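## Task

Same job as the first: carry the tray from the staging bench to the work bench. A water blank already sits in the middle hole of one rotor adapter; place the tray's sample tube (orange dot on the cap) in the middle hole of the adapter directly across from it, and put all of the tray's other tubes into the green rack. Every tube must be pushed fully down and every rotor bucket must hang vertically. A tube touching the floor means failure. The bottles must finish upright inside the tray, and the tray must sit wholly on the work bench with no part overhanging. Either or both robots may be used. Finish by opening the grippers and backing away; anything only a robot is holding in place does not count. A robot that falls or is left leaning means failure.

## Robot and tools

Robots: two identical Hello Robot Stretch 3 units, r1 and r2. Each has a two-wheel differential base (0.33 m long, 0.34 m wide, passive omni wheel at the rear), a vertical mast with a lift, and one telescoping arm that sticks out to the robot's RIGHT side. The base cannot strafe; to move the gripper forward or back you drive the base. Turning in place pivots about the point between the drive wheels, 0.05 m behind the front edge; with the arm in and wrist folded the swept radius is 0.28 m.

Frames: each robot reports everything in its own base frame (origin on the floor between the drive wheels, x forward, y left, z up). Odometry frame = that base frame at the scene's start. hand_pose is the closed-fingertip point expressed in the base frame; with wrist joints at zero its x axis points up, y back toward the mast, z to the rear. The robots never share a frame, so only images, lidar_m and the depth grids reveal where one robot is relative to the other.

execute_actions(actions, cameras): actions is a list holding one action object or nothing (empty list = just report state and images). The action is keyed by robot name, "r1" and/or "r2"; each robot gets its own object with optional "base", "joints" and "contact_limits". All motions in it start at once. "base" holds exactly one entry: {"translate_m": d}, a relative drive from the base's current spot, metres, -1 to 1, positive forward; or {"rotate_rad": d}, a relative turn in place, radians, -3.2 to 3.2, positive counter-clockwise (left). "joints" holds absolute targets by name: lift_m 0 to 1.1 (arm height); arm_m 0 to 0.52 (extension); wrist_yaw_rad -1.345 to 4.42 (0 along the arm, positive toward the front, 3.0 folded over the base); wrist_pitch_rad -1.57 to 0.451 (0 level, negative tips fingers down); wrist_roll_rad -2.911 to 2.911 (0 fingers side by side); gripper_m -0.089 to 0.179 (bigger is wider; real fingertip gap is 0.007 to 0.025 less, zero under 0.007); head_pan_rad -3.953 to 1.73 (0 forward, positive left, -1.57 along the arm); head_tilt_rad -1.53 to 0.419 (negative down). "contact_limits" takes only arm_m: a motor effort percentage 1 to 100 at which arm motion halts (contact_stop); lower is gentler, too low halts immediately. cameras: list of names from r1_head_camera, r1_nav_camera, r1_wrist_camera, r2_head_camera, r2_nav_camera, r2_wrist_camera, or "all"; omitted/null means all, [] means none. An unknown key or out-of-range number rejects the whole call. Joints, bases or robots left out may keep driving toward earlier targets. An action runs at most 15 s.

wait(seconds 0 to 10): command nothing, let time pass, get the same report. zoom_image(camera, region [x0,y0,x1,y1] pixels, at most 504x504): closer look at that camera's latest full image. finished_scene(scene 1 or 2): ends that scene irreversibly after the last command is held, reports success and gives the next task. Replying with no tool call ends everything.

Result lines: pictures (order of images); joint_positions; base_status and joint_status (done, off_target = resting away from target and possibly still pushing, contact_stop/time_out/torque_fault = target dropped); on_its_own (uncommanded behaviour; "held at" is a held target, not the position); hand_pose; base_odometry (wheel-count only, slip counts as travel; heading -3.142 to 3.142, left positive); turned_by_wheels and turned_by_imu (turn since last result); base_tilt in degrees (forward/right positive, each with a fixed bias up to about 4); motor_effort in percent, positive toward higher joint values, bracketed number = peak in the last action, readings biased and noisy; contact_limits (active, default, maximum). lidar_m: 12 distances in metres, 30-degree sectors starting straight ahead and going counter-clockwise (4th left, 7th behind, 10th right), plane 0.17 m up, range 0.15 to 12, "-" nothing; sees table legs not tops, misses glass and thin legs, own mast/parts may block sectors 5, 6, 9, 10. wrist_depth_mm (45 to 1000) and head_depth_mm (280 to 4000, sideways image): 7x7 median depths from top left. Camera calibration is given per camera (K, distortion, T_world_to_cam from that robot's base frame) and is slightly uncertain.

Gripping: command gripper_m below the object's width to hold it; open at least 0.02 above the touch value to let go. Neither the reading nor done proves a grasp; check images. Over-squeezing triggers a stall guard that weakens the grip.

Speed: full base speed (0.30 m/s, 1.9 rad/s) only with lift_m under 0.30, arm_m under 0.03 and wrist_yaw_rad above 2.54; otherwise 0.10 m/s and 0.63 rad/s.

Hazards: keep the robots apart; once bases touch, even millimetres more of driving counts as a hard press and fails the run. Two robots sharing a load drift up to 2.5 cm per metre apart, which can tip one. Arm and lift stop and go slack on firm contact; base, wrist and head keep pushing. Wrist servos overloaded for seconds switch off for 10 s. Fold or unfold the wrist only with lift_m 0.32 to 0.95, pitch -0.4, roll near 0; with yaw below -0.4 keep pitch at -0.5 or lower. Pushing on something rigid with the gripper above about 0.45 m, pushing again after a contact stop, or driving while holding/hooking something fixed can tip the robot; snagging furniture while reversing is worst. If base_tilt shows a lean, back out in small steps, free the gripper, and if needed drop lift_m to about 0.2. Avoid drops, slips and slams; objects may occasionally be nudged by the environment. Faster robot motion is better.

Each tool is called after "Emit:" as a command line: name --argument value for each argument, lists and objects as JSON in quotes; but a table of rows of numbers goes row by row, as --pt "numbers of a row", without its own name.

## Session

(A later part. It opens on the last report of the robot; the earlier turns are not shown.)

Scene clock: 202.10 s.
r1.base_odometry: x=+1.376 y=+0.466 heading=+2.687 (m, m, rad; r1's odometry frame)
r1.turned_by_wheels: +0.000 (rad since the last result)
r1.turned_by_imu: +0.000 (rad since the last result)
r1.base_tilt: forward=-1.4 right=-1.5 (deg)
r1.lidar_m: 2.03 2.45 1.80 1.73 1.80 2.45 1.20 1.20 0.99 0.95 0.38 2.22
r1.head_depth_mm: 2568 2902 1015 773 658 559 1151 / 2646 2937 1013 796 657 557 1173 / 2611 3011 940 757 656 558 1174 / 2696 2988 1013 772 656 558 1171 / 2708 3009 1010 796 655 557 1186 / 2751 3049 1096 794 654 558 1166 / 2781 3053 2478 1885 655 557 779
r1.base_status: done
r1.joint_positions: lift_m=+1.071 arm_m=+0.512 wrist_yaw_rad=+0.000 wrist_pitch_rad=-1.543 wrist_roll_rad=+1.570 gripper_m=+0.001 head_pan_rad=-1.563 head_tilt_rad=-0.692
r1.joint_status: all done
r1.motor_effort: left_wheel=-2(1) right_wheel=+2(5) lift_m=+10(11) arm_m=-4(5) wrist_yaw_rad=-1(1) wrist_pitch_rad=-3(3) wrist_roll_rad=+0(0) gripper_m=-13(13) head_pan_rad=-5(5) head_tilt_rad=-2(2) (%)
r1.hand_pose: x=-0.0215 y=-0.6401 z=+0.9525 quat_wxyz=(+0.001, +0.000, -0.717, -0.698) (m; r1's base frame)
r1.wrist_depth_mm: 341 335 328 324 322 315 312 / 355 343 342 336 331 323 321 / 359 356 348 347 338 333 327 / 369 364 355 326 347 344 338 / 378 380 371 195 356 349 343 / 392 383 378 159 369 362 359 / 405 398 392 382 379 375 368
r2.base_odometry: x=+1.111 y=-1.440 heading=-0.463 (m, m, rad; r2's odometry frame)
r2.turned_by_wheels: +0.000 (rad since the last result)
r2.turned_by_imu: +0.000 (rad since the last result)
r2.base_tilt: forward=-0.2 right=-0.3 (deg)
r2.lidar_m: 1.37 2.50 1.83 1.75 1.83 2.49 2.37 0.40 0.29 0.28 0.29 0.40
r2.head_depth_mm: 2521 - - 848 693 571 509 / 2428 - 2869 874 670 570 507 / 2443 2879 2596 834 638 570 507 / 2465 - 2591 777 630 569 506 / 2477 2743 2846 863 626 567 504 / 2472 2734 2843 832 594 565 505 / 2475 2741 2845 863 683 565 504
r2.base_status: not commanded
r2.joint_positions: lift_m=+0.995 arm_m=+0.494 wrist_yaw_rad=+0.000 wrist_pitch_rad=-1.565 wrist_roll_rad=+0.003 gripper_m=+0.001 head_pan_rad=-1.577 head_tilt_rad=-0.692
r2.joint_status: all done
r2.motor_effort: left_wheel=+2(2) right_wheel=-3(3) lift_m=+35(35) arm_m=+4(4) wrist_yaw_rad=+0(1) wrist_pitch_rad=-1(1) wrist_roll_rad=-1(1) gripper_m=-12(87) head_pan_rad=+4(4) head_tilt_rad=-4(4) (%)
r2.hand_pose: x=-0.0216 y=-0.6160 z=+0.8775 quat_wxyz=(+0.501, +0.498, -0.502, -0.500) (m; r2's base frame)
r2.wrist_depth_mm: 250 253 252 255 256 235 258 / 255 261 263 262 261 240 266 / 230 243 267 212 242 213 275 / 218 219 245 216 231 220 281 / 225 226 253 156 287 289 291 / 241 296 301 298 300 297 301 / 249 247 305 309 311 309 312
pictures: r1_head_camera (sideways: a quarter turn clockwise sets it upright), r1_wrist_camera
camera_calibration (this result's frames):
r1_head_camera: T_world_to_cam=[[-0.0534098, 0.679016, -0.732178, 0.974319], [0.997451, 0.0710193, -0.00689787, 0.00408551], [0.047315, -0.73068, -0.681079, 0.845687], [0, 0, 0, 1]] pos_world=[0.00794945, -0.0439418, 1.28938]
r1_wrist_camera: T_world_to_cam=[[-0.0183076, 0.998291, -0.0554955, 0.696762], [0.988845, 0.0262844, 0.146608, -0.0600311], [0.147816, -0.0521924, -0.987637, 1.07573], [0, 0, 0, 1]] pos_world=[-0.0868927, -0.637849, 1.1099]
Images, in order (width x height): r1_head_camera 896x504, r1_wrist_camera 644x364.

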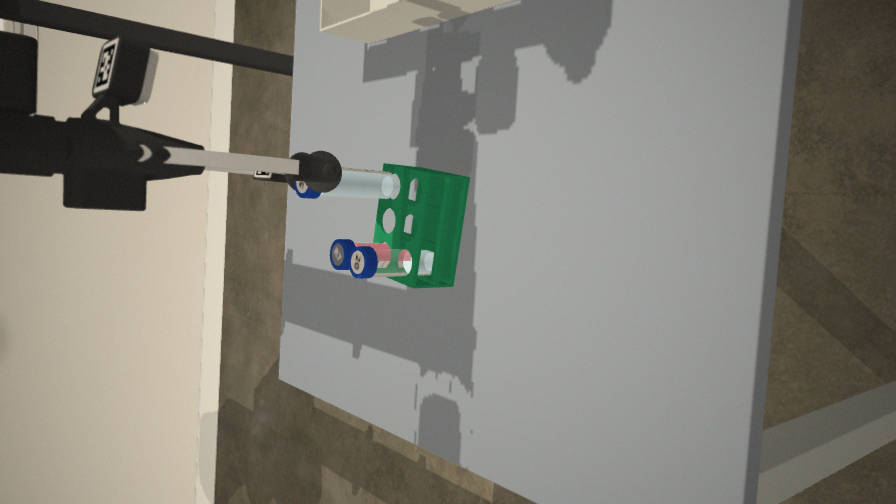

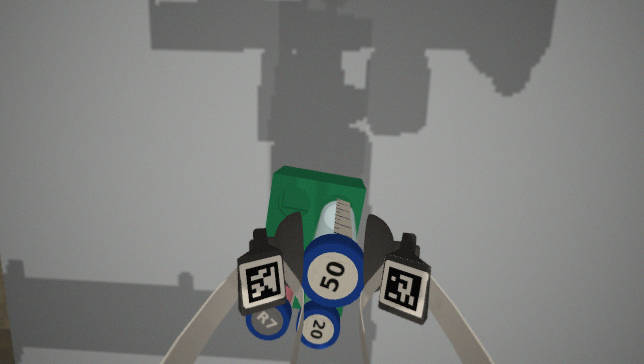

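Looks aligned. Lower.

Emit:
execute_actions --actions '[{"r1":{"joints":{"lift_m":1.0}},"r2":{"joints":{"lift_m":1.1}}}]' --cameras '["r1_wrist_camera","r1_head_camera","r2_wrist_camera"]'

Scene clock: 204.57 s.
r1.base_odometry: x=+1.376 y=+0.466 heading=+2.687 (m, m, rad; r1's odometry frame)
r1.turned_by_wheels: +0.000 (rad since the last result)
r1.turned_by_imu: +0.000 (rad since the last result)
r1.base_tilt: forward=-1.5 right=-1.4 (deg)
r1.lidar_m: 2.03 2.45 1.80 1.73 1.80 2.46 1.19 1.20 0.98 0.95 0.38 2.22
r1.head_depth_mm: 2585 2844 1014 776 658 559 1145 / - 2948 1012 798 657 559 1171 / 2683 - 1013 750 657 559 1174 / 2690 2960 1013 773 655 558 1170 / 2733 3012 1009 795 655 558 1196 / 2732 3035 1100 796 657 559 1167 / 2766 3051 2491 1894 655 558 779
r1.base_status: not commanded
r1.joint_positions: lift_m=+1.001 arm_m=+0.512 wrist_yaw_rad=+0.000 wrist_pitch_rad=-1.543 wrist_roll_rad=+1.570 gripper_m=+0.001 head_pan_rad=-1.563 head_tilt_rad=-0.692
r1.joint_status: all done
r1.motor_effort: left_wheel=-2(1) right_wheel=+1(1) lift_m=+11(10) arm_m=-4(4) wrist_yaw_rad=-1(1) wrist_pitch_rad=-3(3) wrist_roll_rad=+0(0) gripper_m=-13(14) head_pan_rad=-5(4) head_tilt_rad=-3(4) (%)
r1.hand_pose: x=-0.0215 y=-0.6401 z=+0.8825 quat_wxyz=(+0.001, +0.000, -0.717, -0.698) (m; r1's base frame)
r1.wrist_depth_mm: 269 267 265 259 255 251 247 / 277 273 270 265 261 259 254 / 284 280 277 271 269 266 262 / 295 289 285 278 276 272 271 / 301 297 293 212 283 279 275 / 311 307 302 159 291 290 283 / 321 317 231 241 305 294 290
r2.base_odometry: x=+1.111 y=-1.440 heading=-0.463 (m, m, rad; r2's odometry frame)
r2.turned_by_wheels: +0.000 (rad since the last result)
r2.turned_by_imu: +0.000 (rad since the last result)
r2.base_tilt: forward=-0.2 right=-0.2 (deg)
r2.lidar_m: 1.37 2.50 1.83 1.76 1.83 2.50 2.37 0.40 0.29 0.28 0.29 0.40
r2.head_depth_mm: 719 2810 2722 877 693 573 508 / 1056 2737 2836 875 671 569 507 / 2563 2785 2690 835 637 569 507 / 2486 2857 2977 799 630 568 506 / 2502 2787 2836 864 626 567 504 / 2493 2776 2845 835 594 566 503 / 2468 2727 2826 861 684 565 504
r2.base_status: not commanded
r2.joint_positions: lift_m=+1.100 arm_m=+0.494 wrist_yaw_rad=+0.000 wrist_pitch_rad=-1.565 wrist_roll_rad=+0.003 gripper_m=+0.001 head_pan_rad=-1.577 head_tilt_rad=-0.692
r2.joint_status: all done
r2.motor_effort: left_wheel=+1(2) right_wheel=-3(3) lift_m=+47(50) arm_m=+4(4) wrist_yaw_rad=+0(0) wrist_pitch_rad=-1(1) wrist_roll_rad=-1(1) gripper_m=-12(12) head_pan_rad=+4(5) head_tilt_rad=-4(4) (%)
r2.hand_pose: x=-0.0216 y=-0.6160 z=+0.9821 quat_wxyz=(+0.501, +0.498, -0.502, -0.500) (m; r2's base frame)
r2.wrist_depth_mm: 354 353 356 354 317 360 360 / 368 358 363 365 362 367 372 / 381 330 370 321 320 381 374 / 388 333 332 371 330 393 373 / 401 398 399 157 378 402 410 / 422 378 397 415 405 422 420 / 431 272 363 387 438 432 436
pictures: r1_head_camera (sideways: a quarter turn clockwise sets it upright), r1_wrist_camera, r2_wrist_camera
camera_calibration (this result's frames):
r1_head_camera: T_world_to_cam=[[-0.0534098, 0.679016, -0.732178, 0.974319], [0.997451, 0.0710193, -0.00689787, 0.00408551], [0.047315, -0.73068, -0.681079, 0.845687], [0, 0, 0, 1]] pos_world=[0.00794945, -0.0439418, 1.28938]
r1_wrist_camera: T_world_to_cam=[[-0.018308, 0.998291, -0.0554953, 0.692876], [0.988845, 0.0262848, 0.146608, -0.0497679], [0.147816, -0.0521922, -0.987637, 1.00659], [0, 0, 0, 1]] pos_world=[-0.0868927, -0.637848, 1.03989]
r2_wrist_camera: T_world_to_cam=[[-0.999366, 0.0355887, -0.000523096, 0.00123882], [0.03456, 0.973784, 0.224833, 0.405478], [0.00851091, 0.224673, -0.974397, 1.26488], [0, 0, 0, 1]] pos_world=[-0.0235406, -0.679076, 1.14133]
Images, in order (width x height): r1_head_camera 896x504, r1_wrist_camera 644x364, r2_wrist_camera 644x364.

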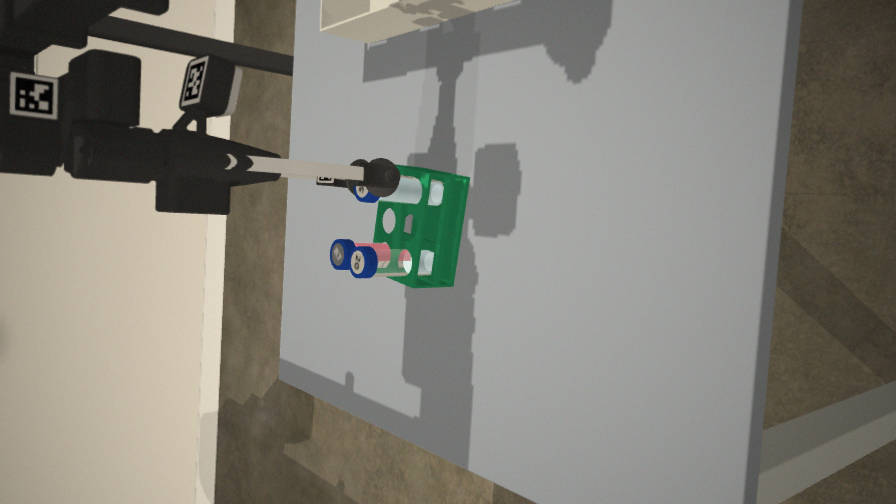

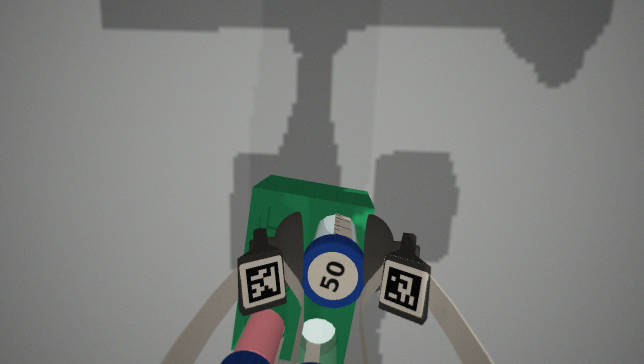

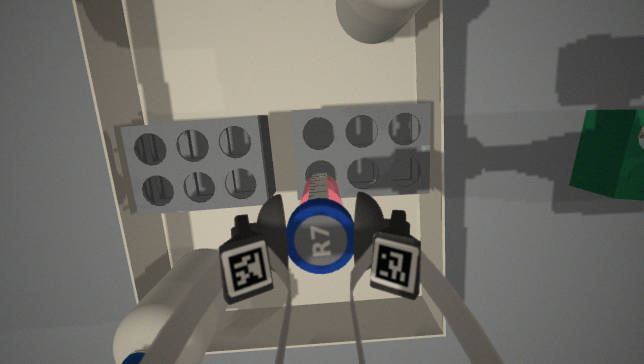

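Emit:
execute_actions --actions '[{"r1":{"joints":{"gripper_m":0.07}},"r2":{"base":{"translate_m":-0.06},"joints":{"arm_m":0.469}}}]' --cameras '[]'

Emit:
execute_actions --actions '[{"r1":{"joints":{"lift_m":1.05}},"r2":{"base":{"translate_m":-0.05}}}]' --cameras '[]'

Emit:
execute_actions --actions '[{"r1":{"joints":{"arm_m":0.25}}}]' --cameras '[]'

Emit:
execute_actions --actions '[{"r1":{"joints":{"arm_m":0.1}},"r2":{"base":{"translate_m":-0.199}}}]' --cameras '[]'

Emit:
execute_actions --actions '[{"r2":{"joints":{"lift_m":1.065}}}]' --cameras '["r2_wrist_camera","r2_head_camera"]'

Scene clock: 209.27 s.
r1.base_odometry: x=+1.376 y=+0.466 heading=+2.687 (m, m, rad; r1's odometry frame)
r1.turned_by_wheels: +0.000 (rad since the last result)
r1.turned_by_imu: +0.000 (rad since the last result)
r1.base_tilt: forward=-1.4 right=-1.5 (deg)
r1.lidar_m: 2.03 2.45 1.79 1.73 1.79 2.46 1.19 1.19 0.99 0.95 0.38 2.22
r1.head_depth_mm: 2669 2954 1016 774 658 559 1154 / - 2939 1016 798 657 559 1175 / 2674 - 1012 751 657 559 1166 / 2696 2976 1013 771 656 557 1170 / 2706 3010 1009 794 655 558 1190 / 2736 3043 1099 794 656 558 1168 / 2768 3044 2464 1886 654 557 781
r1.base_status: not commanded
r1.joint_positions: lift_m=+1.001 arm_m=+0.512 wrist_yaw_rad=+0.000 wrist_pitch_rad=-1.543 wrist_roll_rad=+1.570 gripper_m=+0.070 head_pan_rad=-1.563 head_tilt_rad=-0.692
r1.joint_status: all done
r1.motor_effort: left_wheel=-2(2) right_wheel=+1(1) lift_m=+10(11) arm_m=-4(3) wrist_yaw_rad=-1(1) wrist_pitch_rad=-3(3) wrist_roll_rad=+0(0) gripper_m=+0(91) head_pan_rad=-5(5) head_tilt_rad=-3(3) (%)
r1.hand_pose: x=-0.0215 y=-0.6401 z=+0.8825 quat_wxyz=(+0.001, +0.000, -0.717, -0.698) (m; r1's base frame)
r1.wrist_depth_mm: 271 268 263 259 257 254 248 / 276 272 269 266 262 259 256 / 289 283 277 271 269 265 261 / 294 288 283 276 277 273 268 / 302 300 294 223 283 281 275 / 312 308 - 165 294 287 283 / 324 315 310 242 301 296 291
r2.base_odometry: x=+1.058 y=-1.413 heading=-0.463 (m, m, rad; r2's odometry frame)
r2.turned_by_wheels: +0.000 (rad since the last result)
r2.turned_by_imu: +0.000 (rad since the last result)
r2.base_tilt: forward=-0.2 right=-0.2 (deg)
r2.lidar_m: 1.38 2.50 1.82 1.76 1.82 2.50 2.31 0.40 0.30 0.28 0.29 0.40
r2.head_depth_mm: 2459 559 643 764 690 572 509 / 1004 2803 2736 876 691 572 509 / 1882 2742 2691 874 669 569 506 / - - 2972 797 635 568 506 / 2495 2765 2829 864 629 567 505 / 2458 2788 2848 859 623 565 504 / 2463 2757 2797 801 598 565 504
r2.base_status: done
r2.joint_positions: lift_m=+1.100 arm_m=+0.469 wrist_yaw_rad=+0.000 wrist_pitch_rad=-1.565 wrist_roll_rad=+0.003 gripper_m=+0.001 head_pan_rad=-1.577 head_tilt_rad=-0.692
r2.joint_status: all done
r2.motor_effort: left_wheel=+2(4) right_wheel=-2(10) lift_m=+48(48) arm_m=-1(2) wrist_yaw_rad=+0(1) wrist_pitch_rad=-1(1) wrist_roll_rad=-1(1) gripper_m=-11(12) head_pan_rad=+4(4) head_tilt_rad=-4(4) (%)
r2.hand_pose: x=-0.0216 y=-0.5916 z=+0.9821 quat_wxyz=(+0.501, +0.498, -0.502, -0.500) (m; r2's base frame)
r2.wrist_depth_mm: 338 355 353 354 354 358 358 / 334 362 363 361 370 365 364 / 322 318 336 319 377 374 317 / 345 358 386 324 392 391 389 / 396 394 397 156 410 405 409 / 381 313 392 389 424 415 418 / 259 289 436 432 431 433 435
pictures: none
No camera images: the call's "cameras" was empty. Leave "cameras" out to get every camera's image.

Scene clock: 211.37 s.
r1.base_odometry: x=+1.376 y=+0.466 heading=+2.687 (m, m, rad; r1's odometry frame)
r1.turned_by_wheels: +0.000 (rad since the last result)
r1.turned_by_imu: +0.000 (rad since the last result)
r1.base_tilt: forward=-1.4 right=-1.5 (deg)
r1.lidar_m: 2.03 2.46 1.79 1.73 1.79 2.46 1.20 1.19 0.99 0.95 0.38 2.22
r1.head_depth_mm: 2653 2938 1016 773 657 559 1149 / 1247 2938 1015 797 656 559 1168 / 2627 2991 1013 752 655 559 1167 / 2710 2981 1012 772 656 558 1171 / 2706 2998 1008 797 656 558 1194 / 2762 3046 1094 794 655 558 1171 / 2763 3047 2476 1892 655 559 778
r1.base_status: not commanded
r1.joint_positions: lift_m=+1.049 arm_m=+0.512 wrist_yaw_rad=+0.000 wrist_pitch_rad=-1.543 wrist_roll_rad=+1.570 gripper_m=+0.070 head_pan_rad=-1.563 head_tilt_rad=-0.692
r1.joint_status: all done
r1.motor_effort: left_wheel=-2(2) right_wheel=+1(2) lift_m=+29(29) arm_m=-4(4) wrist_yaw_rad=-1(1) wrist_pitch_rad=-2(3) wrist_roll_rad=+0(0) gripper_m=+2(0) head_pan_rad=-5(5) head_tilt_rad=-4(4) (%)
r1.hand_pose: x=-0.0215 y=-0.6401 z=+0.9313 quat_wxyz=(+0.001, +0.000, -0.717, -0.698) (m; r1's base frame)
r1.wrist_depth_mm: 319 315 309 307 300 298 292 / 327 324 318 312 309 305 301 / 335 332 328 325 318 312 310 / 346 343 337 310 328 317 317 / 358 353 346 273 334 332 323 / 370 364 - 285 349 342 335 / 378 370 368 236 354 350 345
r2.base_odometry: x=+1.013 y=-1.391 heading=-0.463 (m, m, rad; r2's odometry frame)
r2.turned_by_wheels: +0.000 (rad since the last result)
r2.turned_by_imu: +0.000 (rad since the last result)
r2.base_tilt: forward=-0.2 right=-0.3 (deg)
r2.lidar_m: 1.38 2.49 1.82 1.76 1.82 2.50 2.26 0.40 0.29 0.28 0.29 0.40
r2.head_depth_mm: 483 562 1040 767 693 571 509 / 567 2652 2876 843 692 569 508 / 2566 2672 2721 875 689 568 506 / - - 2994 817 636 569 506 / 2481 2780 2847 833 631 568 505 / 2484 2749 2847 860 628 565 505 / 2477 2744 2827 768 607 565 503
r2.base_status: done
r2.joint_positions: lift_m=+1.100 arm_m=+0.469 wrist_yaw_rad=+0.000 wrist_pitch_rad=-1.565 wrist_roll_rad=+0.003 gripper_m=+0.001 head_pan_rad=-1.577 head_tilt_rad=-0.692
r2.joint_status: not commanded
r2.motor_effort: left_wheel=+2(3) right_wheel=-2(11) lift_m=+48(48) arm_m=-1(1) wrist_yaw_rad=+1(0) wrist_pitch_rad=-1(1) wrist_roll_rad=-1(1) gripper_m=-12(12) head_pan_rad=+4(4) head_tilt_rad=-4(4) (%)
r2.hand_pose: x=-0.0216 y=-0.5916 z=+0.9821 quat_wxyz=(+0.501, +0.498, -0.502, -0.500) (m; r2's base frame)
r2.wrist_depth_mm: 347 350 358 355 356 359 356 / 362 361 359 364 369 368 368 / 316 319 319 371 377 353 320 / 340 380 389 382 390 392 327 / 362 396 399 158 402 407 404 / 298 391 392 414 418 421 421 / 276 433 433 432 438 432 436
pictures: none
No camera images: the call's "cameras" was empty. Leave "cameras" out to get every camera's image.

Scene clock: 214.53 s.
r1.base_odometry: x=+1.376 y=+0.466 heading=+2.687 (m, m, rad; r1's odometry frame)
r1.turned_by_wheels: +0.000 (rad since the last result)
r1.turned_by_imu: +0.000 (rad since the last result)
r1.base_tilt: forward=-1.4 right=-1.5 (deg)
r1.lidar_m: 2.03 2.45 1.80 1.73 1.79 2.46 1.20 1.20 0.99 0.95 0.38 2.22
r1.head_depth_mm: - 2999 - 774 658 558 1146 / - - 941 796 656 558 1173 / 2690 2944 - 750 640 559 1173 / 2689 3003 1015 772 656 557 1166 / 2734 2984 1012 795 657 558 1191 / 2731 3004 1098 795 657 558 1170 / 2761 3053 2498 1895 655 557 779
r1.base_status: not commanded
r1.joint_positions: lift_m=+1.049 arm_m=+0.250 wrist_yaw_rad=+0.000 wrist_pitch_rad=-1.543 wrist_roll_rad=+1.570 gripper_m=+0.070 head_pan_rad=-1.563 head_tilt_rad=-0.692
r1.joint_status: all done
r1.motor_effort: left_wheel=-2(2) right_wheel=+1(1) lift_m=+28(29) arm_m=-4(4) wrist_yaw_rad=-1(1) wrist_pitch_rad=-3(3) wrist_roll_rad=+0(0) gripper_m=+1(0) head_pan_rad=-5(5) head_tilt_rad=-4(3) (%)
r1.hand_pose: x=-0.0215 y=-0.3780 z=+0.9313 quat_wxyz=(+0.001, +0.000, -0.716, -0.698) (m; r1's base frame)
r1.wrist_depth_mm: 320 314 312 305 303 - - / 332 324 316 317 309 - - / 340 330 329 323 319 - - / 303 342 336 330 326 - - / 320 351 347 340 340 - - / 309 360 - 350 344 - - / 382 372 370 364 360 - -
r2.base_odometry: x=+1.013 y=-1.391 heading=-0.463 (m, m, rad; r2's odometry frame)
r2.turned_by_wheels: +0.000 (rad since the last result)
r2.turned_by_imu: +0.000 (rad since the last result)
r2.base_tilt: forward=-0.2 right=-0.2 (deg)
r2.lidar_m: 1.37 2.50 1.82 1.76 1.82 2.50 2.26 0.40 0.29 0.28 0.29 0.40
r2.head_depth_mm: 2563 2789 2862 777 692 571 509 / 712 846 2733 842 690 569 508 / 2560 1346 2694 873 691 568 506 / - - 2968 816 637 568 505 / 2480 2748 2870 832 630 567 506 / 2466 2744 2836 861 628 566 504 / 2484 2715 2793 766 608 565 504
r2.base_status: not commanded
r2.joint_positions: lift_m=+1.100 arm_m=+0.469 wrist_yaw_rad=+0.000 wrist_pitch_rad=-1.565 wrist_roll_rad=+0.003 gripper_m=+0.001 head_pan_rad=-1.577 head_tilt_rad=-0.692
r2.joint_status: not commanded
r2.motor_effort: left_wheel=+1(1) right_wheel=-2(3) lift_m=+48(48) arm_m=-1(1) wrist_yaw_rad=-1(0) wrist_pitch_rad=-2(1) wrist_roll_rad=-1(1) gripper_m=-12(12) head_pan_rad=+5(4) head_tilt_rad=-4(4) (%)
r2.hand_pose: x=-0.0216 y=-0.5916 z=+0.9821 quat_wxyz=(+0.501, +0.498, -0.502, -0.500) (m; r2's base frame)
r2.wrist_depth_mm: 354 354 354 354 358 359 356 / 363 367 363 366 367 364 366 / 321 317 319 380 379 351 321 / 342 380 383 382 391 389 342 / 364 397 395 157 407 412 408 / 300 402 397 410 425 417 427 / 278 431 430 429 434 433 433
pictures: none
No camera images: the call's "cameras" was empty. Leave "cameras" out to get every camera's image.

Scene clock: 217.77 s.
r1.base_odometry: x=+1.376 y=+0.466 heading=+2.687 (m, m, rad; r1's odometry frame)
r1.turned_by_wheels: +0.000 (rad since the last result)
r1.turned_by_imu: +0.000 (rad since the last result)
r1.base_tilt: forward=-1.5 right=-1.5 (deg)
r1.lidar_m: 2.03 2.46 1.80 1.73 1.79 2.46 1.20 1.19 0.99 0.95 0.38 2.22
r1.head_depth_mm: - - - - 641 559 1151 / - - - - 625 560 1171 / 575 1329 975 - - 547 1150 / 2710 2976 1011 773 641 558 1168 / 2711 3027 1012 796 656 557 1193 / 2732 3032 1098 795 654 558 1166 / 2731 3087 2479 1884 655 557 780
r1.base_status: not commanded
r1.joint_positions: lift_m=+1.049 arm_m=+0.100 wrist_yaw_rad=+0.000 wrist_pitch_rad=-1.543 wrist_roll_rad=+1.570 gripper_m=+0.070 head_pan_rad=-1.563 head_tilt_rad=-0.692
r1.joint_status: all done
r1.motor_effort: left_wheel=-2(2) right_wheel=+1(1) lift_m=+29(29) arm_m=-4(3) wrist_yaw_rad=-1(1) wrist_pitch_rad=-3(3) wrist_roll_rad=+0(0) gripper_m=+1(0) head_pan_rad=-5(5) head_tilt_rad=-4(4) (%)
r1.hand_pose: x=-0.0215 y=-0.2280 z=+0.9313 quat_wxyz=(+0.001, +0.000, -0.716, -0.698) (m; r1's base frame)
r1.wrist_depth_mm: 321 317 311 - - - - / 331 324 320 - - - - / 338 331 328 - - - - / 348 344 335 - - - - / 359 354 346 - - - - / 373 366 - - - - - / 383 376 373 - - - -
r2.base_odometry: x=+0.835 y=-1.302 heading=-0.463 (m, m, rad; r2's odometry frame)
r2.turned_by_wheels: +0.000 (rad since the last result)
r2.turned_by_imu: +0.001 (rad since the last result)
r2.base_tilt: forward=-0.2 right=-0.2 (deg)
r2.lidar_m: 1.10 2.49 1.82 1.76 1.82 2.50 2.07 0.39 0.29 0.28 0.29 0.40
r2.head_depth_mm: 2548 2792 2894 910 693 572 508 / 2513 2761 2886 876 690 571 508 / 2568 2794 2897 841 689 570 508 / - - 2849 776 686 567 506 / 2446 2769 2854 869 685 567 504 / 2492 2775 2846 836 673 566 504 / 2459 2722 2812 826 625 565 503
r2.base_status: done
r2.joint_positions: lift_m=+1.100 arm_m=+0.469 wrist_yaw_rad=+0.000 wrist_pitch_rad=-1.565 wrist_roll_rad=+0.003 gripper_m=+0.001 head_pan_rad=-1.577 head_tilt_rad=-0.692
r2.joint_status: not commanded
r2.motor_effort: left_wheel=+1(2) right_wheel=-3(8) lift_m=+48(48) arm_m=-1(1) wrist_yaw_rad=+0(0) wrist_pitch_rad=-1(1) wrist_roll_rad=-1(1) gripper_m=-12(12) head_pan_rad=+4(4) head_tilt_rad=-4(4) (%)
r2.hand_pose: x=-0.0216 y=-0.5916 z=+0.9821 quat_wxyz=(+0.501, +0.498, -0.502, -0.500) (m; r2's base frame)
r2.wrist_depth_mm: 319 356 355 354 355 355 362 / 357 362 370 367 373 368 377 / 320 368 375 320 313 378 388 / 373 363 393 370 325 395 - / 400 397 402 158 404 404 - / 411 398 422 423 422 425 - / 427 430 430 435 431 435 -
pictures: none
No camera images: the call's "cameras" was empty. Leave "cameras" out to get every camera's image.

Scene clock: 218.90 s.
r1.base_odometry: x=+1.376 y=+0.466 heading=+2.687 (m, m, rad; r1's odometry frame)
r1.turned_by_wheels: +0.000 (rad since the last result)
r1.turned_by_imu: +0.000 (rad since the last result)
r1.base_tilt: forward=-1.3 right=-1.4 (deg)
r1.lidar_m: 2.03 2.46 1.80 1.73 1.80 2.47 1.20 1.20 0.99 0.95 0.38 2.22
r1.head_depth_mm: - - - - 640 559 1147 / - - - - 626 558 1169 / 556 1388 941 - - 546 1149 / 2697 2971 1014 773 640 557 1170 / 2706 3013 1011 793 656 557 1191 / 2722 3034 1098 795 655 557 1172 / 2768 3054 2510 1889 655 558 778
r1.base_status: not commanded
r1.joint_positions: lift_m=+1.049 arm_m=+0.100 wrist_yaw_rad=+0.000 wrist_pitch_rad=-1.543 wrist_roll_rad=+1.570 gripper_m=+0.070 head_pan_rad=-1.563 head_tilt_rad=-0.692
r1.joint_status: not commanded
r1.motor_effort: left_wheel=-2(2) right_wheel=+1(1) lift_m=+29(29) arm_m=-4(4) wrist_yaw_rad=-1(1) wrist_pitch_rad=-3(3) wrist_roll_rad=+0(0) gripper_m=+0(1) head_pan_rad=-5(5) head_tilt_rad=-3(3) (%)
r1.hand_pose: x=-0.0215 y=-0.2280 z=+0.9313 quat_wxyz=(+0.001, +0.000, -0.716, -0.698) (m; r1's base frame)
r1.wrist_depth_mm: 320 317 311 - - 988 - / 327 323 323 - - - - / 338 336 326 - - - - / 350 341 334 - - - - / 359 353 345 - - - - / 369 365 - - - - - / 383 373 372 - - - -
r2.base_odometry: x=+0.835 y=-1.302 heading=-0.463 (m, m, rad; r2's odometry frame)
r2.turned_by_wheels: +0.000 (rad since the last result)
r2.turned_by_imu: +0.000 (rad since the last result)
r2.base_tilt: forward=-0.2 right=-0.2 (deg)
r2.lidar_m: 1.10 2.50 1.83 1.76 1.82 2.50 2.07 0.39 0.29 0.28 0.29 0.40
r2.head_depth_mm: - 2828 2885 915 692 572 509 / 2601 2796 2883 875 689 572 507 / - 2780 2903 827 690 568 506 / - - 2733 771 688 568 506 / 2471 2759 2853 867 685 567 504 / 2465 2754 2849 838 674 565 504 / 2478 2747 2810 826 627 564 503
r2.base_status: not commanded
r2.joint_positions: lift_m=+1.065 arm_m=+0.469 wrist_yaw_rad=+0.000 wrist_pitch_rad=-1.565 wrist_roll_rad=+0.003 gripper_m=+0.001 head_pan_rad=-1.577 head_tilt_rad=-0.692
r2.joint_status: all done
r2.motor_effort: left_wheel=+1(2) right_wheel=-2(2) lift_m=+36(41) arm_m=-1(1) wrist_yaw_rad=+0(0) wrist_pitch_rad=-1(1) wrist_roll_rad=-1(1) gripper_m=-12(12) head_pan_rad=+5(4) head_tilt_rad=-4(4) (%)
r2.hand_pose: x=-0.0216 y=-0.5916 z=+0.9475 quat_wxyz=(+0.501, +0.498, -0.502, -0.500) (m; r2's base frame)
r2.wrist_depth_mm: 283 322 326 323 323 325 322 / 290 332 334 335 334 333 336 / 285 341 346 279 281 345 345 / 291 349 352 295 288 357 358 / 361 352 364 157 365 368 373 / 374 365 381 379 381 381 384 / 350 359 391 392 394 393 401
pictures: r2_head_camera (sideways: a quarter turn clockwise sets it upright), r2_wrist_camera
camera_calibration (this result's frames):
r2_head_camera: T_world_to_cam=[[0.00421246, 0.610966, -0.791646, 1.05021], [0.999406, -0.0296469, -0.0175625, 0.0160486], [-0.0342, -0.791102, -0.610728, 0.75493], [0, 0, 0, 1]] pos_world=[0.00535554, -0.0439379, 1.29273]
r2_wrist_camera: T_world_to_cam=[[-0.999366, 0.0355891, -0.000523034, 0.00035312], [0.0345604, 0.973784, 0.224835, 0.389513], [0.00851099, 0.224675, -0.974397, 1.22568], [0, 0, 0, 1]] pos_world=[-0.0235406, -0.654694, 1.10673]
Images, in order (width x height): r2_head_camera 896x504, r2_wrist_camera 644x364.

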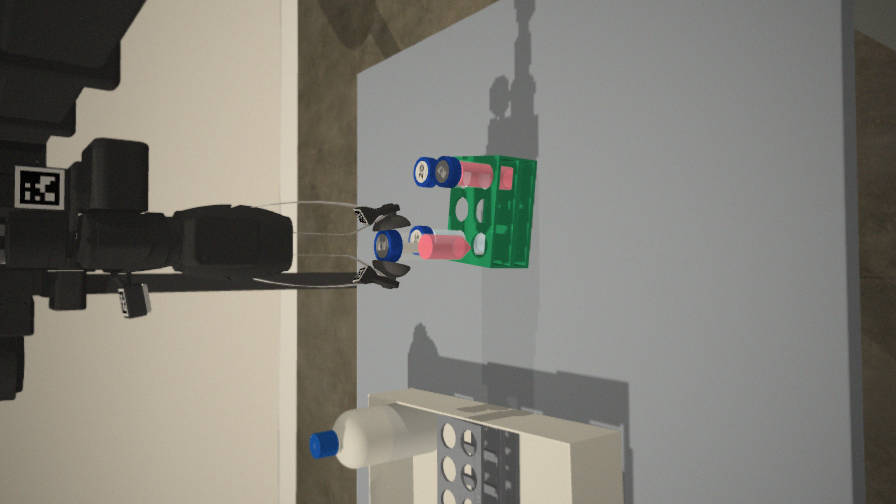

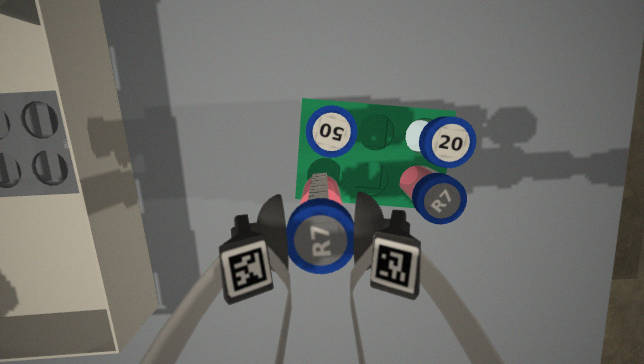

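Emit:
execute_actions --actions '[{"r2":{"base":{"translate_m":-0.0035},"joints":{"arm_m":0.472}}}]' --cameras '[]'

Emit:
execute_actions --actions '[{"r2":{"joints":{"lift_m":0.996}}}]' --cameras '["r2_wrist_camera","r2_head_camera"]'

Scene clock: 220.67 s.
r1.base_odometry: x=+1.376 y=+0.466 heading=+2.687 (m, m, rad; r1's odometry frame)
r1.turned_by_wheels: +0.000 (rad since the last result)
r1.turned_by_imu: +0.000 (rad since the last result)
r1.base_tilt: forward=-1.5 right=-1.4 (deg)
r1.lidar_m: 2.03 2.46 1.79 1.73 1.79 2.45 1.20 1.19 0.99 0.95 0.38 2.21
r1.head_depth_mm: - - - - 641 559 1152 / - - - - 625 560 1173 / 552 1364 745 - - 547 1148 / 2688 2988 1013 772 640 558 1167 / 2725 3038 1014 796 656 557 1193 / 2713 3053 1098 795 655 557 1176 / 2747 3045 2482 1898 654 557 779
r1.base_status: not commanded
r1.joint_positions: lift_m=+1.049 arm_m=+0.100 wrist_yaw_rad=+0.000 wrist_pitch_rad=-1.543 wrist_roll_rad=+1.570 gripper_m=+0.070 head_pan_rad=-1.563 head_tilt_rad=-0.692
r1.joint_status: not commanded
r1.motor_effort: left_wheel=-2(1) right_wheel=+1(1) lift_m=+29(29) arm_m=-4(4) wrist_yaw_rad=+0(1) wrist_pitch_rad=-3(3) wrist_roll_rad=+0(0) gripper_m=+0(0) head_pan_rad=-5(5) head_tilt_rad=-4(3) (%)
r1.hand_pose: x=-0.0215 y=-0.2280 z=+0.9313 quat_wxyz=(+0.001, +0.000, -0.716, -0.698) (m; r1's base frame)
r1.wrist_depth_mm: 321 316 308 - - - 1000 / 329 323 321 - - - - / 338 333 330 - - - - / 348 346 336 - - - - / 359 350 342 - - - - / 369 365 - - - - - / 383 381 371 - - - -
r2.base_odometry: x=+0.832 y=-1.301 heading=-0.463 (m, m, rad; r2's odometry frame)
r2.turned_by_wheels: +0.000 (rad since the last result)
r2.turned_by_imu: +0.000 (rad since the last result)
r2.base_tilt: forward=-0.2 right=-0.2 (deg)
r2.lidar_m: 1.11 2.49 1.82 1.76 1.83 2.50 2.06 0.39 0.29 0.28 0.29 0.40
r2.head_depth_mm: - 2772 2876 913 694 573 509 / 2594 2787 2868 874 689 571 508 / - 2758 2897 828 689 570 506 / - - 2724 769 687 567 505 / 2446 2783 2843 869 687 566 504 / 2472 2735 2819 833 684 566 503 / 2469 2744 2805 829 627 565 503
r2.base_status: done
r2.joint_positions: lift_m=+1.065 arm_m=+0.472 wrist_yaw_rad=+0.000 wrist_pitch_rad=-1.565 wrist_roll_rad=+0.003 gripper_m=+0.001 head_pan_rad=-1.577 head_tilt_rad=-0.692
r2.joint_status: all done
r2.motor_effort: left_wheel=+2(4) right_wheel=-3(11) lift_m=+35(36) arm_m=+4(4) wrist_yaw_rad=+0(0) wrist_pitch_rad=-1(1) wrist_roll_rad=-1(1) gripper_m=-12(12) head_pan_rad=+5(4) head_tilt_rad=-4(4) (%)
r2.hand_pose: x=-0.0216 y=-0.5940 z=+0.9475 quat_wxyz=(+0.501, +0.498, -0.502, -0.500) (m; r2's base frame)
r2.wrist_depth_mm: 285 323 324 322 324 325 325 / 296 332 331 335 335 334 336 / 285 340 346 281 284 347 347 / 291 350 354 292 285 357 356 / 361 361 362 157 370 364 372 / 378 354 384 374 382 379 388 / 338 364 393 393 397 388 396
pictures: none
No camera images: the call's "cameras" was empty. Leave "cameras" out to get every camera's image.

Scene clock: 222.13 s.
r1.base_odometry: x=+1.376 y=+0.466 heading=+2.687 (m, m, rad; r1's odometry frame)
r1.turned_by_wheels: +0.000 (rad since the last result)
r1.turned_by_imu: +0.000 (rad since the last result)
r1.base_tilt: forward=-1.4 right=-1.5 (deg)
r1.lidar_m: 2.03 2.45 1.80 1.73 1.79 2.46 1.20 1.20 0.99 0.95 0.38 2.22
r1.head_depth_mm: - - - - 642 559 1151 / - - - - 626 559 1171 / 533 608 1014 - - 547 1151 / 569 2972 1012 772 640 559 1170 / 2732 3028 1012 794 655 559 1192 / 2731 3021 1093 797 655 559 1167 / 2775 3065 2473 1891 655 558 781
r1.base_status: not commanded
r1.joint_positions: lift_m=+1.049 arm_m=+0.100 wrist_yaw_rad=+0.000 wrist_pitch_rad=-1.543 wrist_roll_rad=+1.570 gripper_m=+0.070 head_pan_rad=-1.563 head_tilt_rad=-0.692
r1.joint_status: not commanded
r1.motor_effort: left_wheel=-2(2) right_wheel=+1(1) lift_m=+29(29) arm_m=-4(4) wrist_yaw_rad=-1(0) wrist_pitch_rad=-2(3) wrist_roll_rad=+0(0) gripper_m=+0(1) head_pan_rad=-5(5) head_tilt_rad=-4(4) (%)
r1.hand_pose: x=-0.0215 y=-0.2280 z=+0.9313 quat_wxyz=(+0.001, +0.000, -0.716, -0.698) (m; r1's base frame)
r1.wrist_depth_mm: 319 315 311 - - 997 995 / 330 326 323 - - - - / 341 333 328 - - - - / 346 337 335 - - - - / 358 355 346 - - - - / 366 365 - - - - - / 384 376 370 - - - -
r2.base_odometry: x=+0.832 y=-1.301 heading=-0.463 (m, m, rad; r2's odometry frame)
r2.turned_by_wheels: +0.000 (rad since the last result)
r2.turned_by_imu: +0.000 (rad since the last result)
r2.base_tilt: forward=-0.2 right=-0.2 (deg)
r2.lidar_m: 1.10 2.49 1.82 1.76 1.82 2.50 2.06 0.39 0.29 0.28 0.29 0.40
r2.head_depth_mm: 2503 - 2616 879 692 572 509 / 2470 - 2879 876 689 570 507 / 2451 2926 2877 813 689 570 506 / 873 - 1197 746 686 568 505 / 2458 2762 2835 869 686 566 505 / 2470 2735 2838 832 683 566 504 / 2480 2748 2821 829 628 565 503
r2.base_status: not commanded
r2.joint_positions: lift_m=+0.996 arm_m=+0.472 wrist_yaw_rad=+0.000 wrist_pitch_rad=-1.565 wrist_roll_rad=+0.003 gripper_m=+0.001 head_pan_rad=-1.577 head_tilt_rad=-0.692
r2.joint_status: all done
r2.motor_effort: left_wheel=+2(2) right_wheel=-3(3) lift_m=+36(37) arm_m=+4(4) wrist_yaw_rad=-1(0) wrist_pitch_rad=-1(1) wrist_roll_rad=-1(1) gripper_m=-12(12) head_pan_rad=+4(4) head_tilt_rad=-4(4) (%)
r2.hand_pose: x=-0.0216 y=-0.5940 z=+0.8785 quat_wxyz=(+0.501, +0.498, -0.502, -0.500) (m; r2's base frame)
r2.wrist_depth_mm: 256 257 258 262 257 260 259 / 261 264 264 264 268 267 269 / 262 274 273 153 226 211 276 / 258 283 283 197 222 158 285 / 254 291 288 157 224 165 291 / 249 300 305 306 305 304 303 / 256 309 314 315 313 313 313
pictures: r2_head_camera (sideways: a quarter turn clockwise sets it upright), r2_wrist_camera
camera_calibration (this result's frames):
r2_head_camera: T_world_to_cam=[[0.00421253, 0.610965, -0.791646, 1.05021], [0.999406, -0.029647, -0.0175625, 0.0160486], [-0.0342001, -0.791102, -0.610727, 0.754929], [0, 0, 0, 1]] pos_world=[0.00535554, -0.0439379, 1.29273]
r2_wrist_camera: T_world_to_cam=[[-0.999366, 0.0355909, -0.000522857, 0.000403009], [0.0345621, 0.973783, 0.22484, 0.407347], [0.0085114, 0.224679, -0.974396, 1.15899], [0, 0, 0, 1]] pos_world=[-0.0235407, -0.657083, 1.03773]
Images, in order (width x height): r2_head_camera 896x504, r2_wrist_camera 644x364.

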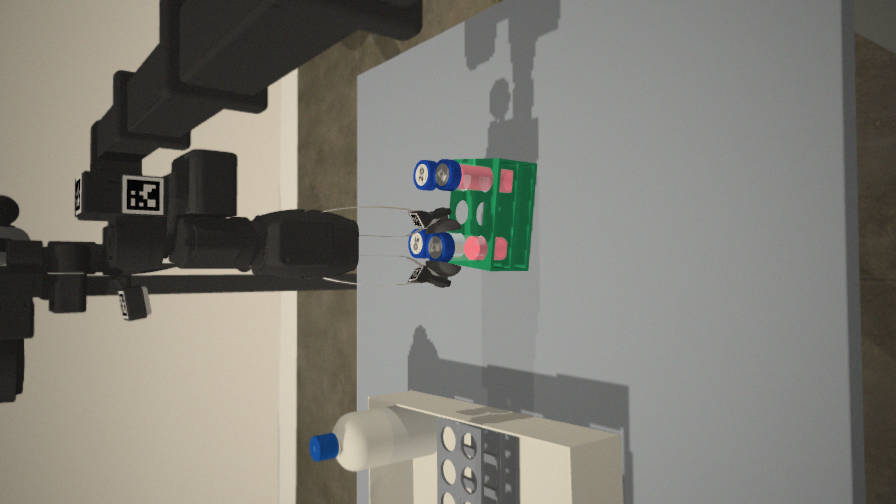

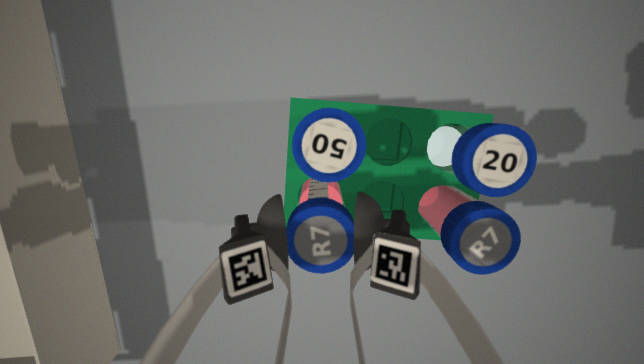

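Emit:
execute_actions --actions '[{"r2":{"joints":{"gripper_m":0.06}}}]' --cameras '[]'

Emit:
execute_actions --actions '[{"r2":{"joints":{"lift_m":1.05}}}]' --cameras '[]'

Emit:
execute_actions --actions '[{"r2":{"joints":{"arm_m":0.2}}}]' --cameras '["r2_head_camera","r2_nav_camera","r1_nav_camera"]'

Scene clock: 224.23 s.
r1.base_odometry: x=+1.376 y=+0.466 heading=+2.687 (m, m, rad; r1's odometry frame)
r1.turned_by_wheels: +0.000 (rad since the last result)
r1.turned_by_imu: +0.000 (rad since the last result)
r1.base_tilt: forward=-1.5 right=-1.5 (deg)
r1.lidar_m: 2.03 2.45 1.80 1.73 1.79 2.46 1.20 1.20 0.99 0.95 0.38 2.22
r1.head_depth_mm: - - - - 642 559 1145 / - - - - 625 559 1174 / 532 607 1011 - - 547 1147 / 569 2993 1013 773 640 558 1167 / 2716 2967 1012 796 656 558 1192 / 2725 3062 1100 795 655 557 1169 / 2753 3070 2479 1894 656 557 780
r1.base_status: not commanded
r1.joint_positions: lift_m=+1.049 arm_m=+0.100 wrist_yaw_rad=+0.000 wrist_pitch_rad=-1.543 wrist_roll_rad=+1.570 gripper_m=+0.070 head_pan_rad=-1.563 head_tilt_rad=-0.692
r1.joint_status: not commanded
r1.motor_effort: left_wheel=-2(2) right_wheel=+1(1) lift_m=+29(29) arm_m=-4(4) wrist_yaw_rad=-1(1) wrist_pitch_rad=-2(3) wrist_roll_rad=+0(0) gripper_m=+0(1) head_pan_rad=-4(5) head_tilt_rad=-3(4) (%)
r1.hand_pose: x=-0.0215 y=-0.2280 z=+0.9313 quat_wxyz=(+0.001, +0.000, -0.716, -0.698) (m; r1's base frame)
r1.wrist_depth_mm: 318 317 308 - - 989 - / 330 325 320 - - - - / 337 330 327 - - - - / 348 340 335 - - - - / 361 354 349 - - - - / 369 363 - - - - - / 380 378 373 - - - -
r2.base_odometry: x=+0.832 y=-1.301 heading=-0.463 (m, m, rad; r2's odometry frame)
r2.turned_by_wheels: +0.000 (rad since the last result)
r2.turned_by_imu: +0.000 (rad since the last result)
r2.base_tilt: forward=-0.2 right=-0.2 (deg)
r2.lidar_m: 1.10 2.49 1.82 1.76 1.82 2.50 2.06 0.39 0.29 0.28 0.29 0.40
r2.head_depth_mm: 2483 - 2600 878 693 571 508 / 2482 - 2872 876 691 571 507 / 2448 2905 2885 807 689 570 506 / 873 - 1367 775 687 567 506 / 2459 2728 2863 866 686 566 504 / 2468 2766 2846 836 684 566 504 / 2484 2778 2797 828 626 565 503
r2.base_status: not commanded
r2.joint_positions: lift_m=+0.996 arm_m=+0.472 wrist_yaw_rad=+0.000 wrist_pitch_rad=-1.565 wrist_roll_rad=+0.003 gripper_m=+0.060 head_pan_rad=-1.577 head_tilt_rad=-0.692
r2.joint_status: all done
r2.motor_effort: left_wheel=+1(0) right_wheel=-3(2) lift_m=+35(36) arm_m=+4(4) wrist_yaw_rad=-1(1) wrist_pitch_rad=-1(1) wrist_roll_rad=-1(1) gripper_m=+1(79) head_pan_rad=+5(4) head_tilt_rad=-4(4) (%)
r2.hand_pose: x=-0.0216 y=-0.5940 z=+0.8785 quat_wxyz=(+0.501, +0.498, -0.502, -0.500) (m; r2's base frame)
r2.wrist_depth_mm: 254 257 258 258 258 260 259 / 261 266 267 267 265 268 269 / 261 274 272 153 225 215 275 / 258 280 284 166 219 159 282 / 253 292 288 163 178 164 293 / 251 301 304 303 303 304 303 / 258 310 314 313 314 315 314
pictures: none
No camera images: the call's "cameras" was empty. Leave "cameras" out to get every camera's image.

Scene clock: 225.57 s.
r1.base_odometry: x=+1.376 y=+0.466 heading=+2.687 (m, m, rad; r1's odometry frame)
r1.turned_by_wheels: +0.000 (rad since the last result)
r1.turned_by_imu: +0.000 (rad since the last result)
r1.base_tilt: forward=-1.4 right=-1.5 (deg)
r1.lidar_m: 2.03 2.46 1.80 1.73 1.79 2.45 1.20 1.20 0.99 0.95 0.38 2.21
r1.head_depth_mm: - - - - 641 559 1155 / - - - - 625 558 1168 / 557 1329 978 - - 547 1151 / 2703 2985 976 773 640 558 1172 / 2714 3019 1013 798 655 557 1188 / 2737 3042 1094 795 655 558 1170 / 2768 3072 2483 1894 655 558 780
r1.base_status: not commanded
r1.joint_positions: lift_m=+1.049 arm_m=+0.100 wrist_yaw_rad=+0.000 wrist_pitch_rad=-1.543 wrist_roll_rad=+1.570 gripper_m=+0.070 head_pan_rad=-1.563 head_tilt_rad=-0.692
r1.joint_status: not commanded
r1.motor_effort: left_wheel=-2(2) right_wheel=+1(0) lift_m=+29(29) arm_m=-4(4) wrist_yaw_rad=-1(1) wrist_pitch_rad=-3(2) wrist_roll_rad=+0(0) gripper_m=+0(1) head_pan_rad=-5(5) head_tilt_rad=-4(3) (%)
r1.hand_pose: x=-0.0215 y=-0.2280 z=+0.9313 quat_wxyz=(+0.001, +0.000, -0.716, -0.698) (m; r1's base frame)
r1.wrist_depth_mm: 318 317 311 - - - 994 / 329 323 318 - - - - / 336 337 330 - - - - / 349 347 336 - - - - / 361 351 347 - - - - / 366 364 - - - - - / 380 377 371 - - - -
r2.base_odometry: x=+0.832 y=-1.301 heading=-0.463 (m, m, rad; r2's odometry frame)
r2.turned_by_wheels: +0.000 (rad since the last result)
r2.turned_by_imu: +0.000 (rad since the last result)
r2.base_tilt: forward=-0.2 right=-0.2 (deg)
r2.lidar_m: 1.10 2.49 1.83 1.76 1.82 2.50 2.06 0.39 0.29 0.28 0.29 0.40
r2.head_depth_mm: - 2863 2877 911 691 572 509 / 2401 2792 2864 878 691 570 508 / - 2794 2849 812 688 569 506 / 832 - 2592 775 686 568 505 / 2450 2764 2836 870 685 567 505 / 2486 2744 2823 836 684 567 504 / 2451 2716 2827 828 627 565 503
r2.base_status: not commanded
r2.joint_positions: lift_m=+1.050 arm_m=+0.472 wrist_yaw_rad=+0.000 wrist_pitch_rad=-1.565 wrist_roll_rad=+0.003 gripper_m=+0.060 head_pan_rad=-1.577 head_tilt_rad=-0.692
r2.joint_status: all done
r2.motor_effort: left_wheel=+1(1) right_wheel=-3(3) lift_m=+48(50) arm_m=+4(4) wrist_yaw_rad=+0(0) wrist_pitch_rad=-1(1) wrist_roll_rad=-1(1) gripper_m=+0(0) head_pan_rad=+4(4) head_tilt_rad=-4(4) (%)
r2.hand_pose: x=-0.0216 y=-0.5940 z=+0.9321 quat_wxyz=(+0.501, +0.498, -0.502, -0.500) (m; r2's base frame)
r2.wrist_depth_mm: 271 307 310 309 309 309 309 / 281 319 318 318 319 319 322 / 276 324 324 265 269 329 330 / 286 337 335 273 265 339 337 / 344 345 344 354 220 349 352 / 358 337 363 365 365 364 367 / 338 324 372 374 373 375 379
pictures: none
No camera images: the call's "cameras" was empty. Leave "cameras" out to get every camera's image.

Scene clock: 228.80 s.
r1.base_odometry: x=+1.376 y=+0.466 heading=+2.687 (m, m, rad; r1's odometry frame)
r1.turned_by_wheels: +0.000 (rad since the last result)
r1.turned_by_imu: +0.000 (rad since the last result)
r1.base_tilt: forward=-1.5 right=-1.5 (deg)
r1.lidar_m: 2.02 2.46 1.79 1.73 1.80 2.46 1.20 1.20 0.98 0.95 0.38 2.22
r1.head_depth_mm: - - - - 641 559 1151 / - - - - 626 559 1172 / 1166 2932 1013 - - 547 1145 / 2701 2968 1013 773 641 559 1168 / 2718 3005 1011 795 656 558 1188 / 2729 3059 1098 794 656 557 1166 / 2784 3077 2470 1885 657 558 782
r1.base_status: not commanded
r1.joint_positions: lift_m=+1.049 arm_m=+0.100 wrist_yaw_rad=+0.000 wrist_pitch_rad=-1.543 wrist_roll_rad=+1.570 gripper_m=+0.070 head_pan_rad=-1.563 head_tilt_rad=-0.692
r1.joint_status: not commanded
r1.motor_effort: left_wheel=-2(2) right_wheel=+1(1) lift_m=+29(28) arm_m=-4(4) wrist_yaw_rad=-1(1) wrist_pitch_rad=-3(3) wrist_roll_rad=+0(0) gripper_m=+0(1) head_pan_rad=-5(5) head_tilt_rad=-3(3) (%)
r1.hand_pose: x=-0.0215 y=-0.2280 z=+0.9313 quat_wxyz=(+0.001, +0.000, -0.716, -0.698) (m; r1's base frame)
r1.wrist_depth_mm: 319 318 309 - - - - / 330 323 318 - - - - / 340 336 327 - - - - / 346 346 340 - - - - / 360 355 347 - - - - / 369 366 - - - - - / 382 376 372 - - - -
r2.base_odometry: x=+0.832 y=-1.301 heading=-0.463 (m, m, rad; r2's odometry frame)
r2.turned_by_wheels: +0.000 (rad since the last result)
r2.turned_by_imu: +0.000 (rad since the last result)
r2.base_tilt: forward=-0.2 right=-0.2 (deg)
r2.lidar_m: 1.10 2.50 1.82 1.75 1.83 2.49 2.06 0.39 0.29 0.28 0.29 0.40
r2.head_depth_mm: 2418 2863 2753 912 692 572 508 / - - 2610 875 689 571 508 / 2420 - - 800 710 569 507 / 839 1245 1433 - 697 568 505 / 2461 2752 2839 868 687 566 505 / 2452 2740 2838 834 685 566 503 / 2467 2721 2797 829 627 566 503
r2.base_status: not commanded
r2.joint_positions: lift_m=+1.050 arm_m=+0.200 wrist_yaw_rad=+0.000 wrist_pitch_rad=-1.565 wrist_roll_rad=+0.003 gripper_m=+0.060 head_pan_rad=-1.577 head_tilt_rad=-0.692
r2.joint_status: all done
r2.motor_effort: left_wheel=+1(1) right_wheel=-3(3) lift_m=+48(48) arm_m=-1(2) wrist_yaw_rad=+0(1) wrist_pitch_rad=-1(1) wrist_roll_rad=-1(1) gripper_m=+0(0) head_pan_rad=+4(4) head_tilt_rad=-4(4) (%)
r2.hand_pose: x=-0.0216 y=-0.3226 z=+0.9321 quat_wxyz=(+0.501, +0.498, -0.502, -0.500) (m; r2's base frame)
r2.wrist_depth_mm: 271 310 309 310 312 310 310 / 316 319 321 320 324 321 318 / 331 328 329 333 332 331 332 / 339 342 338 339 340 339 341 / 350 349 348 349 348 348 353 / - - - - - - - / - - - - - - -
pictures: r1_nav_camera (sideways: a quarter turn counterclockwise sets it upright), r2_head_camera (sideways: a quarter turn clockwise sets it upright), r2_nav_camera (sideways: a quarter turn counterclockwise sets it upright)
camera_calibration (this result's frames):
r1_nav_camera: T_world_to_cam=[[0.0330324, -0.612693, 0.78963, -0.981686], [-0.998281, 0.0180464, 0.0557634, -0.00853446], [-0.0484158, -0.790115, -0.611044, 0.758084], [0, 0, 0, 1]] pos_world=[0.0606109, -0.00234491, 1.23887]
r2_head_camera: T_world_to_cam=[[0.00421006, 0.610965, -0.791646, 1.05021], [0.999406, -0.029643, -0.0175625, 0.0160486], [-0.0341968, -0.791102, -0.610727, 0.75493], [0, 0, 0, 1]] pos_world=[0.00535572, -0.0439379, 1.29273]
r2_nav_camera: T_world_to_cam=[[-0.04125, -0.629678, 0.77576, -0.967916], [-0.998516, 0.0536111, -0.00957902, 0.0655042], [-0.0355577, -0.775004, -0.630955, 0.783724], [0, 0, 0, 1]] pos_world=[0.0533479, -0.00559797, 1.24599]
Images, in order (width x height): r1_nav_camera 672x504, r2_head_camera 896x504, r2_nav_camera 672x504.

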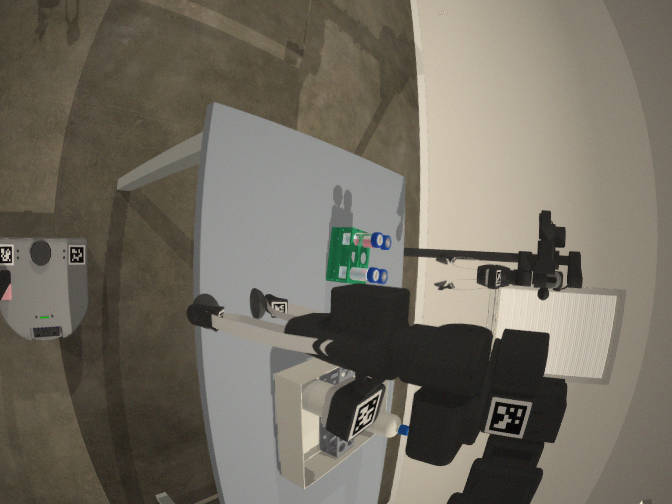

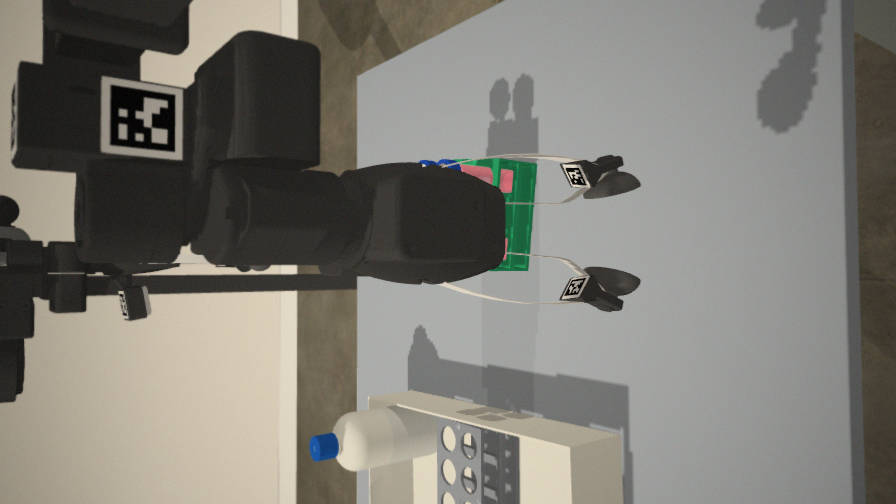

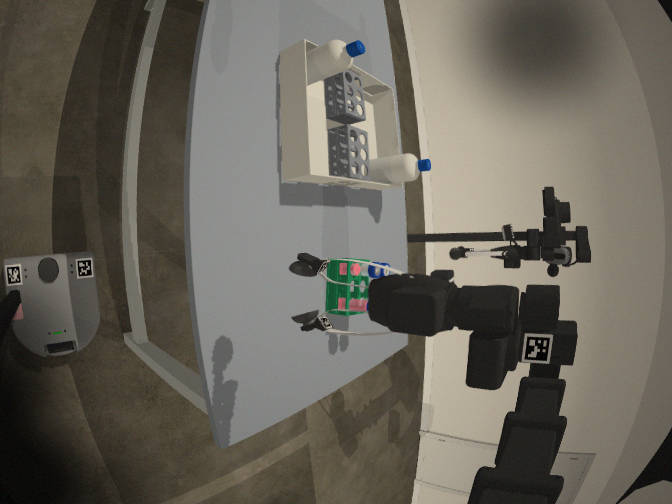

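Emit:
finished_scene --scene 2

The scene is finished: the task was done.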